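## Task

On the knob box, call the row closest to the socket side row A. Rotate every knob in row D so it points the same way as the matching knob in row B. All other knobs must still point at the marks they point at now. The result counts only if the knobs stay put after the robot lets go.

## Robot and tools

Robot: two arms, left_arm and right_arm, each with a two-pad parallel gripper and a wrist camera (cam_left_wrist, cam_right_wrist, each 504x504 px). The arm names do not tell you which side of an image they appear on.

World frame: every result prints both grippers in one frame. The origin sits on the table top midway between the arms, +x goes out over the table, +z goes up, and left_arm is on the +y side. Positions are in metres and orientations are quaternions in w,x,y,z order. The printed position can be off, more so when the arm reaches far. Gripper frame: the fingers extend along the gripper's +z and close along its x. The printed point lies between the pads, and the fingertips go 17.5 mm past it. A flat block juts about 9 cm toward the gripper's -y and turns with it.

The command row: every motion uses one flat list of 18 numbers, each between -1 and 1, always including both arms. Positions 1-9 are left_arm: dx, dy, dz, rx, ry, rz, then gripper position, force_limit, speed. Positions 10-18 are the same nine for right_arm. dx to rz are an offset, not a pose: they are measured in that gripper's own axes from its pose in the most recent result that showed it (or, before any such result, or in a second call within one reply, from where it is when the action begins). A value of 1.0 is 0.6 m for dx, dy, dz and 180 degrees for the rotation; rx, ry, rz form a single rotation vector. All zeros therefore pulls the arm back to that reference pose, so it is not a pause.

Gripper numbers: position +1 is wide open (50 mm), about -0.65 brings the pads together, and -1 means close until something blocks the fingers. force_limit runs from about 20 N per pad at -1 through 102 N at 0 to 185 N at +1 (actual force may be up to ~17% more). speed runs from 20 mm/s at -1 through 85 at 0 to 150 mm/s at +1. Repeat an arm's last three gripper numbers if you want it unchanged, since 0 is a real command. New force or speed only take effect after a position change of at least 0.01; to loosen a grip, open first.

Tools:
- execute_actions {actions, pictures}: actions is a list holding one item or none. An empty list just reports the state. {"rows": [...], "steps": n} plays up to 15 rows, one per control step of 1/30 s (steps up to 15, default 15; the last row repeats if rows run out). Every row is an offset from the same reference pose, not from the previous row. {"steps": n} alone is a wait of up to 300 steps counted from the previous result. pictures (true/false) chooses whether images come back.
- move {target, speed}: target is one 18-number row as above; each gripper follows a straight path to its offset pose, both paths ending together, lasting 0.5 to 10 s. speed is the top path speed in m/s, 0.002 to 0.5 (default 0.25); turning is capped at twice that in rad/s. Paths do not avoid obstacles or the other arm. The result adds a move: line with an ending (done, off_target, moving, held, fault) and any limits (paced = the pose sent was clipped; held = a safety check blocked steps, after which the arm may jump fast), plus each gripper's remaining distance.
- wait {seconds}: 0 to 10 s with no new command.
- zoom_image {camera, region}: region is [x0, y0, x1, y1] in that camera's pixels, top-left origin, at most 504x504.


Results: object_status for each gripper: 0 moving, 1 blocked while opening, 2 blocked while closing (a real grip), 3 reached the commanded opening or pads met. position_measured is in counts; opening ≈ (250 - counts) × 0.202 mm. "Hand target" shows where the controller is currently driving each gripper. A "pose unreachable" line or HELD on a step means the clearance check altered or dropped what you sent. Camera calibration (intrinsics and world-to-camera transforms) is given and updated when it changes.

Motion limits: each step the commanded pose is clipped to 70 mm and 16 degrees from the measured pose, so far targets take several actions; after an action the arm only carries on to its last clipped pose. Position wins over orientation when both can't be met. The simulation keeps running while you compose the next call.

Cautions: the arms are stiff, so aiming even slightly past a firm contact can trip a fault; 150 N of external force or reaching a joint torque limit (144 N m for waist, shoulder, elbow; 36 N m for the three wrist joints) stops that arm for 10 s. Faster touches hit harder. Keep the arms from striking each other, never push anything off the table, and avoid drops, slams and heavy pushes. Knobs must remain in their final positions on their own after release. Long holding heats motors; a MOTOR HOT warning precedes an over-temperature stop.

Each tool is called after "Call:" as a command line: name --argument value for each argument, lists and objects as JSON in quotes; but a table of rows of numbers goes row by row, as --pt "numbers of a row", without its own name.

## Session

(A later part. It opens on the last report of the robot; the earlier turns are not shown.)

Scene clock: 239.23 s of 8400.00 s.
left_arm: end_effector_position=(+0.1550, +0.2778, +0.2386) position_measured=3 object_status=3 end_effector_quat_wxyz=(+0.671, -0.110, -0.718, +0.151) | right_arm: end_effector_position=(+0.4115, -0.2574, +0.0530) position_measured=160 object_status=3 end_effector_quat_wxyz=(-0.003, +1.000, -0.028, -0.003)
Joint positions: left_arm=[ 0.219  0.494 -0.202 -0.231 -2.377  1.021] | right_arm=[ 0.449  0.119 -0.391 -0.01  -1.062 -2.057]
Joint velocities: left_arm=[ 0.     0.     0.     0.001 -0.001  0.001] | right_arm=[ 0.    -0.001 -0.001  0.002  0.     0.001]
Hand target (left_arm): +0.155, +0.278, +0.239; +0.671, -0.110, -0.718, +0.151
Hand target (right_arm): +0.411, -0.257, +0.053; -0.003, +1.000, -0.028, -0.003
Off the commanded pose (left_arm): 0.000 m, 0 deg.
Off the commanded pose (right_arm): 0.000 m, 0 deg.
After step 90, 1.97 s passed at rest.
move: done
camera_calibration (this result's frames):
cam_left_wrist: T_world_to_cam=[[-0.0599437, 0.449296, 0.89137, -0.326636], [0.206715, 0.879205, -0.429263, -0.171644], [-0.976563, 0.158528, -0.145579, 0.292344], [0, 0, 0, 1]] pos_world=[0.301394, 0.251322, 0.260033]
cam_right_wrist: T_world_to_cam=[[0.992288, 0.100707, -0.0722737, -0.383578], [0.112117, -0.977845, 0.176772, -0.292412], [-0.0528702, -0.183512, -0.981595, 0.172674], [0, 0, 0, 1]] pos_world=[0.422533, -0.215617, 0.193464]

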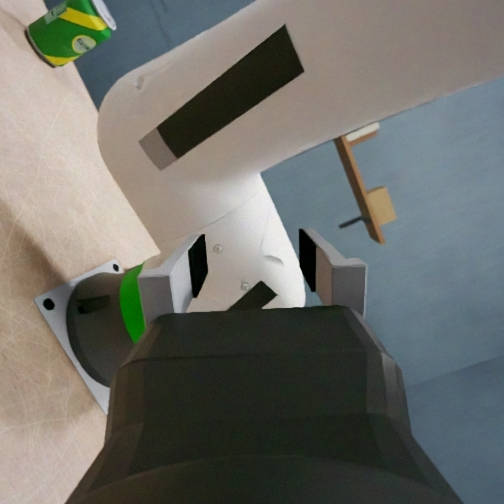

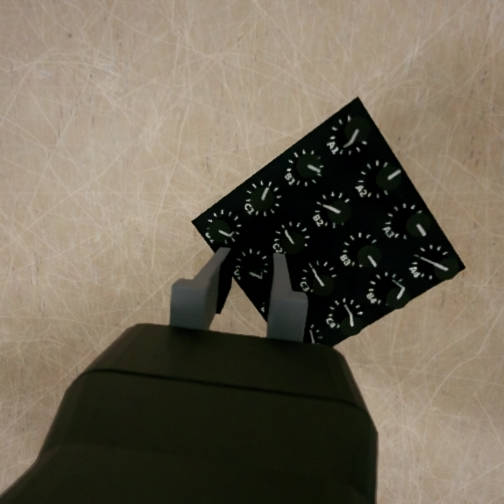

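Call:
move --target '[0,0,0,0,0,0,1,0,0, 0.0004,0,0,0,0,0,-1,-0.8,-0.8]' --speed 0.03

Call:
move --target '[0,0,0,0,0,0,1,0,0, 0,0,0,0,0,-0.9,-1,-0.8,-0.8]' --speed 0.3

Call:
move --target '[0,0,0,0,0,0,1,0,0, 0,0,0,0,0,-0.1,-1,-0.8,-0.8]' --speed 0.25

Scene clock: 245.10 s of 8400.00 s.
left_arm: end_effector_position=(+0.1550, +0.2778, +0.2386) position_measured=3 object_status=3 end_effector_quat_wxyz=(+0.671, -0.110, -0.718, +0.151) | right_arm: end_effector_position=(+0.4117, -0.2573, +0.0530) position_measured=204 object_status=2 end_effector_quat_wxyz=(-0.003, +1.000, -0.028, -0.003)
Joint positions: left_arm=[ 0.219  0.494 -0.202 -0.231 -2.377  1.021] | right_arm=[ 0.449  0.12  -0.391 -0.01  -1.062 -2.057]
Joint velocities: left_arm=[ 0.    -0.    -0.    -0.001 -0.001  0.   ] | right_arm=[-0.    -0.001  0.002 -0.001  0.     0.001]
Hand target (left_arm): +0.155, +0.278, +0.239; +0.671, -0.110, -0.718, +0.151
Hand target (right_arm): +0.412, -0.257, +0.053; -0.003, +1.000, -0.028, -0.003
Off the commanded pose (left_arm): 0.000 m, 0 deg.
Off the commanded pose (right_arm): 0.000 m, 0 deg.
After step 90, 2.17 s passed at rest.
move: done
camera_calibration (this result's frames):
cam_left_wrist: T_world_to_cam=[[-0.0599439, 0.449295, 0.89137, -0.326636], [0.206716, 0.879206, -0.429262, -0.171644], [-0.976563, 0.158529, -0.145579, 0.292344], [0, 0, 0, 1]] pos_world=[0.301394, 0.251322, 0.260033]
cam_right_wrist: T_world_to_cam=[[0.9923, 0.100648, -0.0721876, -0.383866], [0.112039, -0.977867, 0.176701, -0.292392], [-0.0528052, -0.183429, -0.981614, 0.17268], [0, 0, 0, 1]] pos_world=[0.422788, -0.21561, 0.193461]

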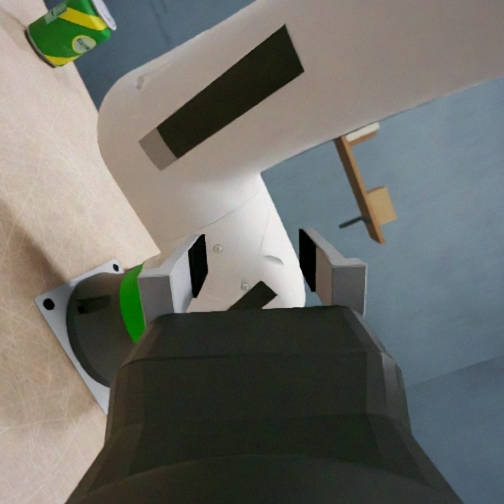

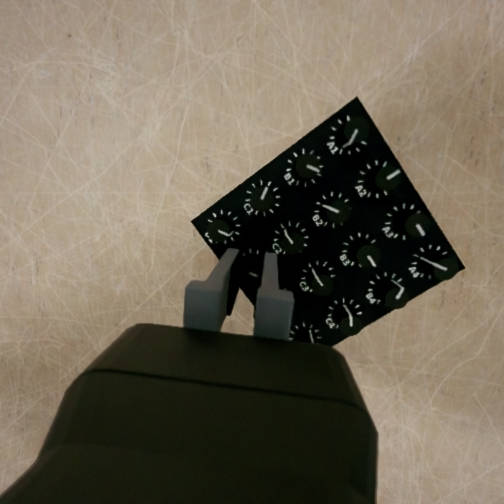

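Scene clock: 250.20 s of 8400.00 s.
left_arm: end_effector_position=(+0.1550, +0.2778, +0.2386) position_measured=3 object_status=3 end_effector_quat_wxyz=(+0.671, -0.110, -0.718, +0.151) | right_arm: end_effector_position=(+0.4117, -0.2574, +0.0528) position_measured=204 object_status=2 end_effector_quat_wxyz=(-0.003, +0.184, +0.983, +0.003)
Joint positions: left_arm=[ 0.219  0.494 -0.202 -0.231 -2.377  1.021] | right_arm=[ 0.537  0.166 -0.337 -0.01  -1.069  0.684]
Joint velocities: left_arm=[-0.     0.     0.    -0.001 -0.001  0.   ] | right_arm=[-0.001  0.001  0.001 -0.001 -0.002  0.001]
Hand target (left_arm): +0.155, +0.278, +0.239; +0.671, -0.110, -0.718, +0.151
Hand target (right_arm): +0.412, -0.257, +0.053; -0.004, +0.184, +0.983, +0.003
Off the commanded pose (left_arm): 0.000 m, 0 deg.
Off the commanded pose (right_arm): 0.000 m, 0 deg.
move: done
camera_calibration (this result's frames):
cam_left_wrist: T_world_to_cam=[[-0.0599438, 0.449296, 0.89137, -0.326636], [0.206716, 0.879205, -0.429263, -0.171644], [-0.976563, 0.158528, -0.145579, 0.292344], [0, 0, 0, 1]] pos_world=[0.301394, 0.251322, 0.260033]
cam_right_wrist: T_world_to_cam=[[-0.975442, 0.21185, -0.0602719, 0.454285], [0.197195, 0.961876, 0.189498, 0.171078], [0.0981193, 0.172959, -0.980029, 0.202019], [0, 0, 0, 1]] pos_world=[0.389571, -0.295737, 0.192946]

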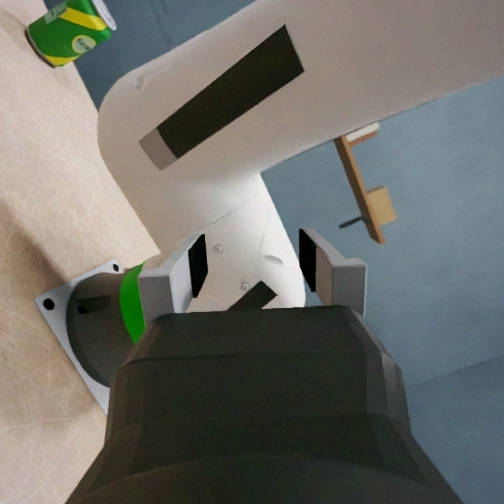

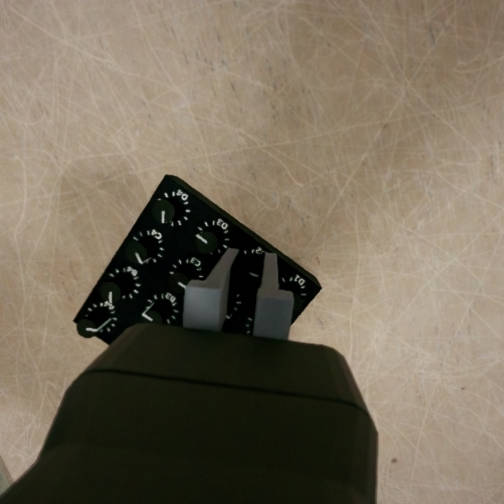

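Scene clock: 251.20 s of 8400.00 s.
left_arm: end_effector_position=(+0.1550, +0.2778, +0.2386) position_measured=3 object_status=3 end_effector_quat_wxyz=(+0.671, -0.110, -0.718, +0.151) | right_arm: end_effector_position=(+0.4118, -0.2573, +0.0528) position_measured=204 object_status=2 end_effector_quat_wxyz=(-0.003, +0.028, +1.000, +0.003)
Joint positions: left_arm=[ 0.219  0.494 -0.202 -0.231 -2.377  1.021] | right_arm=[ 0.549  0.149 -0.357 -0.01  -1.066  0.986]
Joint velocities: left_arm=[ 0.     0.    -0.    -0.    -0.001  0.   ] | right_arm=[-0.001 -0.     0.001 -0.004 -0.005  0.   ]
Hand target (left_arm): +0.155, +0.278, +0.239; +0.671, -0.110, -0.718, +0.151
Hand target (right_arm): +0.412, -0.257, +0.053; -0.003, +0.028, +1.000, +0.003
Off the commanded pose (left_arm): 0.000 m, 0 deg.
Off the commanded pose (right_arm): 0.000 m, 0 deg.
move: done
camera_calibration (this result's frames):
cam_left_wrist: T_world_to_cam=[[-0.0599438, 0.449295, 0.89137, -0.326636], [0.206716, 0.879206, -0.429263, -0.171644], [-0.976563, 0.158528, -0.145579, 0.292344], [0, 0, 0, 1]] pos_world=[0.301394, 0.251322, 0.260033]
cam_right_wrist: T_world_to_cam=[[-0.99302, -0.0999784, -0.0625679, 0.381449], [-0.110249, 0.975323, 0.191287, 0.301036], [0.0418993, 0.19685, -0.979538, 0.231244], [0, 0, 0, 1]] pos_world=[0.402287, -0.300991, 0.192794]

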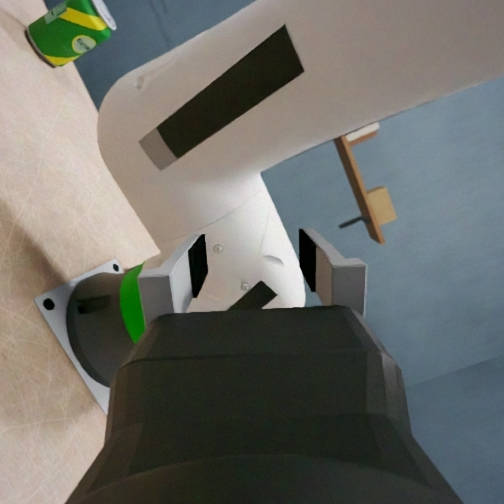

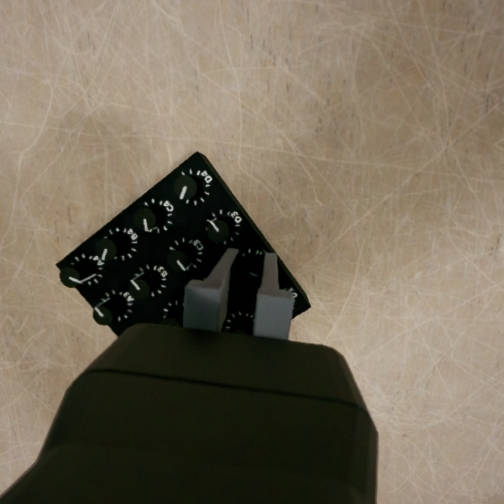

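Call:
execute_actions --actions '[{"rows": [[0,0,0,0,0,0,1,0,0, 0,0,0,0,0,0,-0.1,-0.8,0]], "steps": 6}]' --pictures false

Call:
move --target '[0,0,0,0,0,0,1,0,0, 0,0,-0.035,0,0,0,-0.1,-0.8,0]' --speed 0.06

Call:
move --target '[0,0,0,0,0,0,1,0,0, -0.065,0.14,-0.06,0,0,0,-0.1,-0.8,0]' --speed 0.15

Call:
zoom_image --camera "cam_right_wrist" --region '[160, 50, 380, 270]'

Scene clock: 258.80 s of 8400.00 s.
left_arm: end_effector_position=(+0.1550, +0.2778, +0.2386) position_measured=3 object_status=3 end_effector_quat_wxyz=(+0.671, -0.110, -0.718, +0.151) | right_arm: end_effector_position=(+0.4117, -0.2573, +0.0528) position_measured=167 object_status=0 end_effector_quat_wxyz=(-0.003, +0.028, +1.000, +0.003)
Joint positions: left_arm=[ 0.219  0.494 -0.202 -0.231 -2.377  1.021] | right_arm=[ 0.549  0.149 -0.357 -0.01  -1.066  0.986]
Joint velocities: left_arm=[-0.    -0.    -0.    -0.001 -0.     0.   ] | right_arm=[ 0.     0.002 -0.001 -0.    -0.    -0.001]
Hand target (left_arm): +0.155, +0.278, +0.239; +0.671, -0.110, -0.718, +0.151
Hand target (right_arm): +0.412, -0.257, +0.053; -0.003, +0.028, +1.000, +0.003
Off the commanded pose (left_arm): 0.000 m, 0 deg.
Off the commanded pose (right_arm): 0.000 m, 0 deg.
Steps of this call (steps 1 to 90: nothing new was sent; then 4.40 s passed at rest; steps 91 to 96: all 6 steps of this action). Readings (end_effector_position | what the end effector reports):
91: left_arm (+0.1550, +0.2778, +0.2386) | right_arm (+0.4117, -0.2573, +0.0528) | left_arm position_measured=3 object_status=3 | right_arm position_measured=200 object_status=0
92: left_arm (+0.1550, +0.2778, +0.2386) | right_arm (+0.4117, -0.2573, +0.0528) | left_arm position_measured=3 object_status=3 | right_arm position_measured=186 object_status=0
94: left_arm (+0.1550, +0.2778, +0.2386) | right_arm (+0.4117, -0.2573, +0.0528) | left_arm position_measured=3 object_status=3 | right_arm position_measured=167 object_status=0
96: the state above

Scene clock: 259.77 s of 8400.00 s.
left_arm: end_effector_position=(+0.1550, +0.2778, +0.2386) position_measured=3 object_status=3 end_effector_quat_wxyz=(+0.671, -0.110, -0.718, +0.151) | right_arm: end_effector_position=(+0.4119, -0.2574, +0.0737) position_measured=167 object_status=3 end_effector_quat_wxyz=(-0.003, +0.028, +1.000, +0.003)
Joint positions: left_arm=[ 0.219  0.494 -0.202 -0.231 -2.377  1.021] | right_arm=[ 0.548  0.124 -0.33  -0.01  -1.117  0.986]
Joint velocities: left_arm=[ 0.    -0.     0.    -0.001  0.001 -0.   ] | right_arm=[-0.    -0.001  0.     0.001 -0.     0.   ]
Hand target (left_arm): +0.155, +0.278, +0.239; +0.671, -0.110, -0.718, +0.151
Hand target (right_arm): +0.412, -0.257, +0.074; -0.003, +0.028, +1.000, +0.003
Off the commanded pose (left_arm): 0.000 m, 0 deg.
Off the commanded pose (right_arm): 0.000 m, 0 deg.
move: done
camera_calibration (this result's frames):
cam_left_wrist: T_world_to_cam=[[-0.0599436, 0.449295, 0.89137, -0.326636], [0.206716, 0.879206, -0.429263, -0.171644], [-0.976563, 0.158528, -0.145579, 0.292344], [0, 0, 0, 1]] pos_world=[0.301394, 0.251322, 0.260033]
cam_right_wrist: T_world_to_cam=[[-0.993027, -0.100012, -0.0624067, 0.38282], [-0.110262, 0.975269, 0.191553, 0.297045], [0.0417057, 0.197098, -0.979496, 0.251877], [0, 0, 0, 1]] pos_world=[0.402399, -0.301057, 0.213703]

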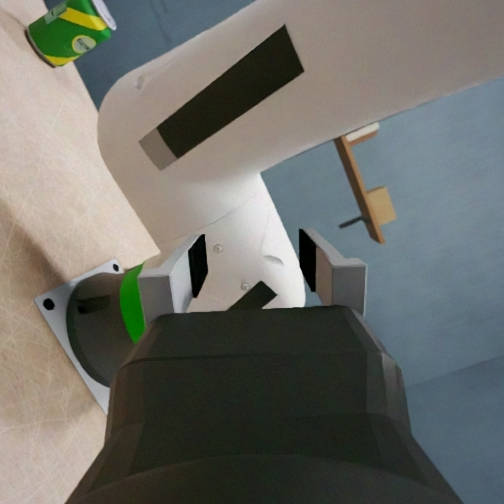

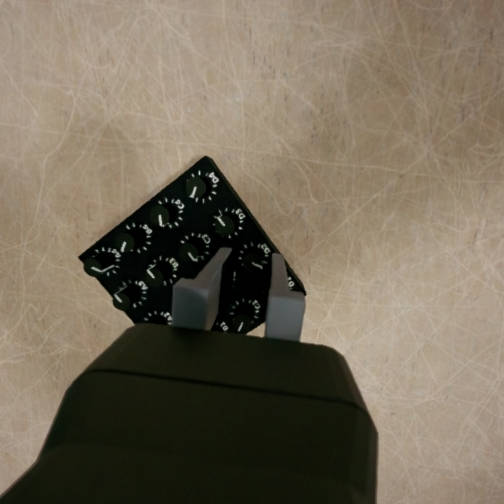

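Scene clock: 260.77 s of 8400.00 s.
left_arm: end_effector_position=(+0.1550, +0.2778, +0.2386) position_measured=3 object_status=3 end_effector_quat_wxyz=(+0.671, -0.110, -0.718, +0.151) | right_arm: end_effector_position=(+0.4559, -0.1760, +0.1098) position_measured=167 object_status=3 end_effector_quat_wxyz=(-0.003, +0.028, +1.000, +0.003)
Joint positions: left_arm=[ 0.219  0.494 -0.202 -0.231 -2.377  1.021] | right_arm=[ 0.641  0.249 -0.091 -0.01  -1.232  0.892]
Joint velocities: left_arm=[-0.     0.     0.     0.002  0.    -0.001] | right_arm=[-0.     0.001  0.002  0.001 -0.     0.   ]
Hand target (left_arm): +0.155, +0.278, +0.239; +0.671, -0.110, -0.718, +0.151
Hand target (right_arm): +0.456, -0.176, +0.110; -0.003, +0.028, +1.000, +0.004
Off the commanded pose (left_arm): 0.000 m, 0 deg.
Off the commanded pose (right_arm): 0.000 m, 0 deg.
move: done
camera_calibration (this result's frames):
cam_left_wrist: T_world_to_cam=[[-0.0599436, 0.449295, 0.89137, -0.326636], [0.206716, 0.879206, -0.429262, -0.171644], [-0.976563, 0.158529, -0.145579, 0.292344], [0, 0, 0, 1]] pos_world=[0.301394, 0.251322, 0.260033]
cam_right_wrist: T_world_to_cam=[[-0.993009, -0.100398, -0.0620814, 0.436805], [-0.110578, 0.975228, 0.191582, 0.215733], [0.041309, 0.197107, -0.979511, 0.26958], [0, 0, 0, 1]] pos_world=[0.44647, -0.21967, 0.249843]

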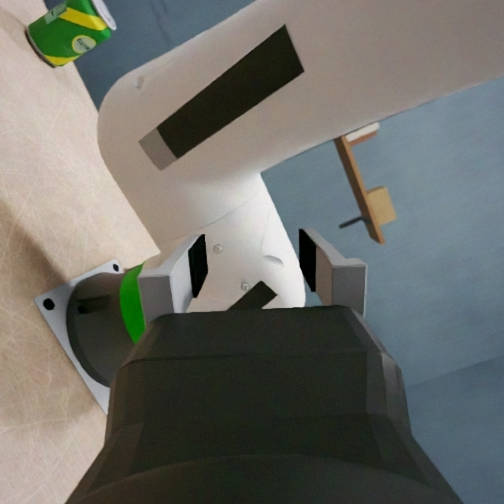

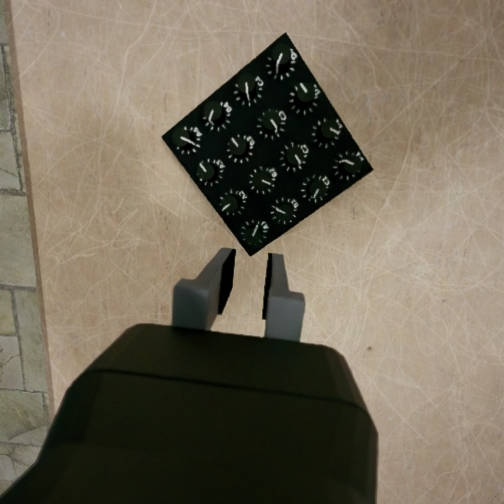

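Region (160, 50, 380, 270) of cam_right_wrist's 504x504 image, scaled by 2.291, with more detail than that image has.

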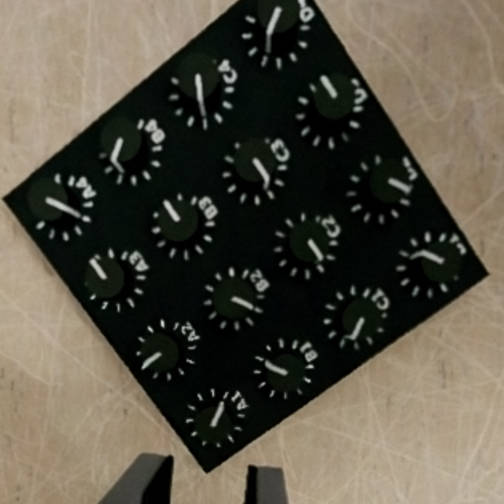

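Call:
zoom_image --camera "cam_right_wrist" --region '[250, 60, 375, 200]'

Region (250, 60, 375, 200) of cam_right_wrist's 504x504 image, scaled by 3.600, with more detail than that image has; it fills the left 450 columns of this view, and the rest is white.

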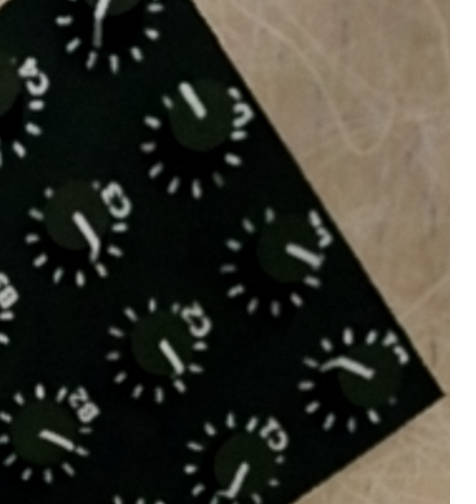

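Call:
finished_scene --scene 1

The scene is finished: the task was done.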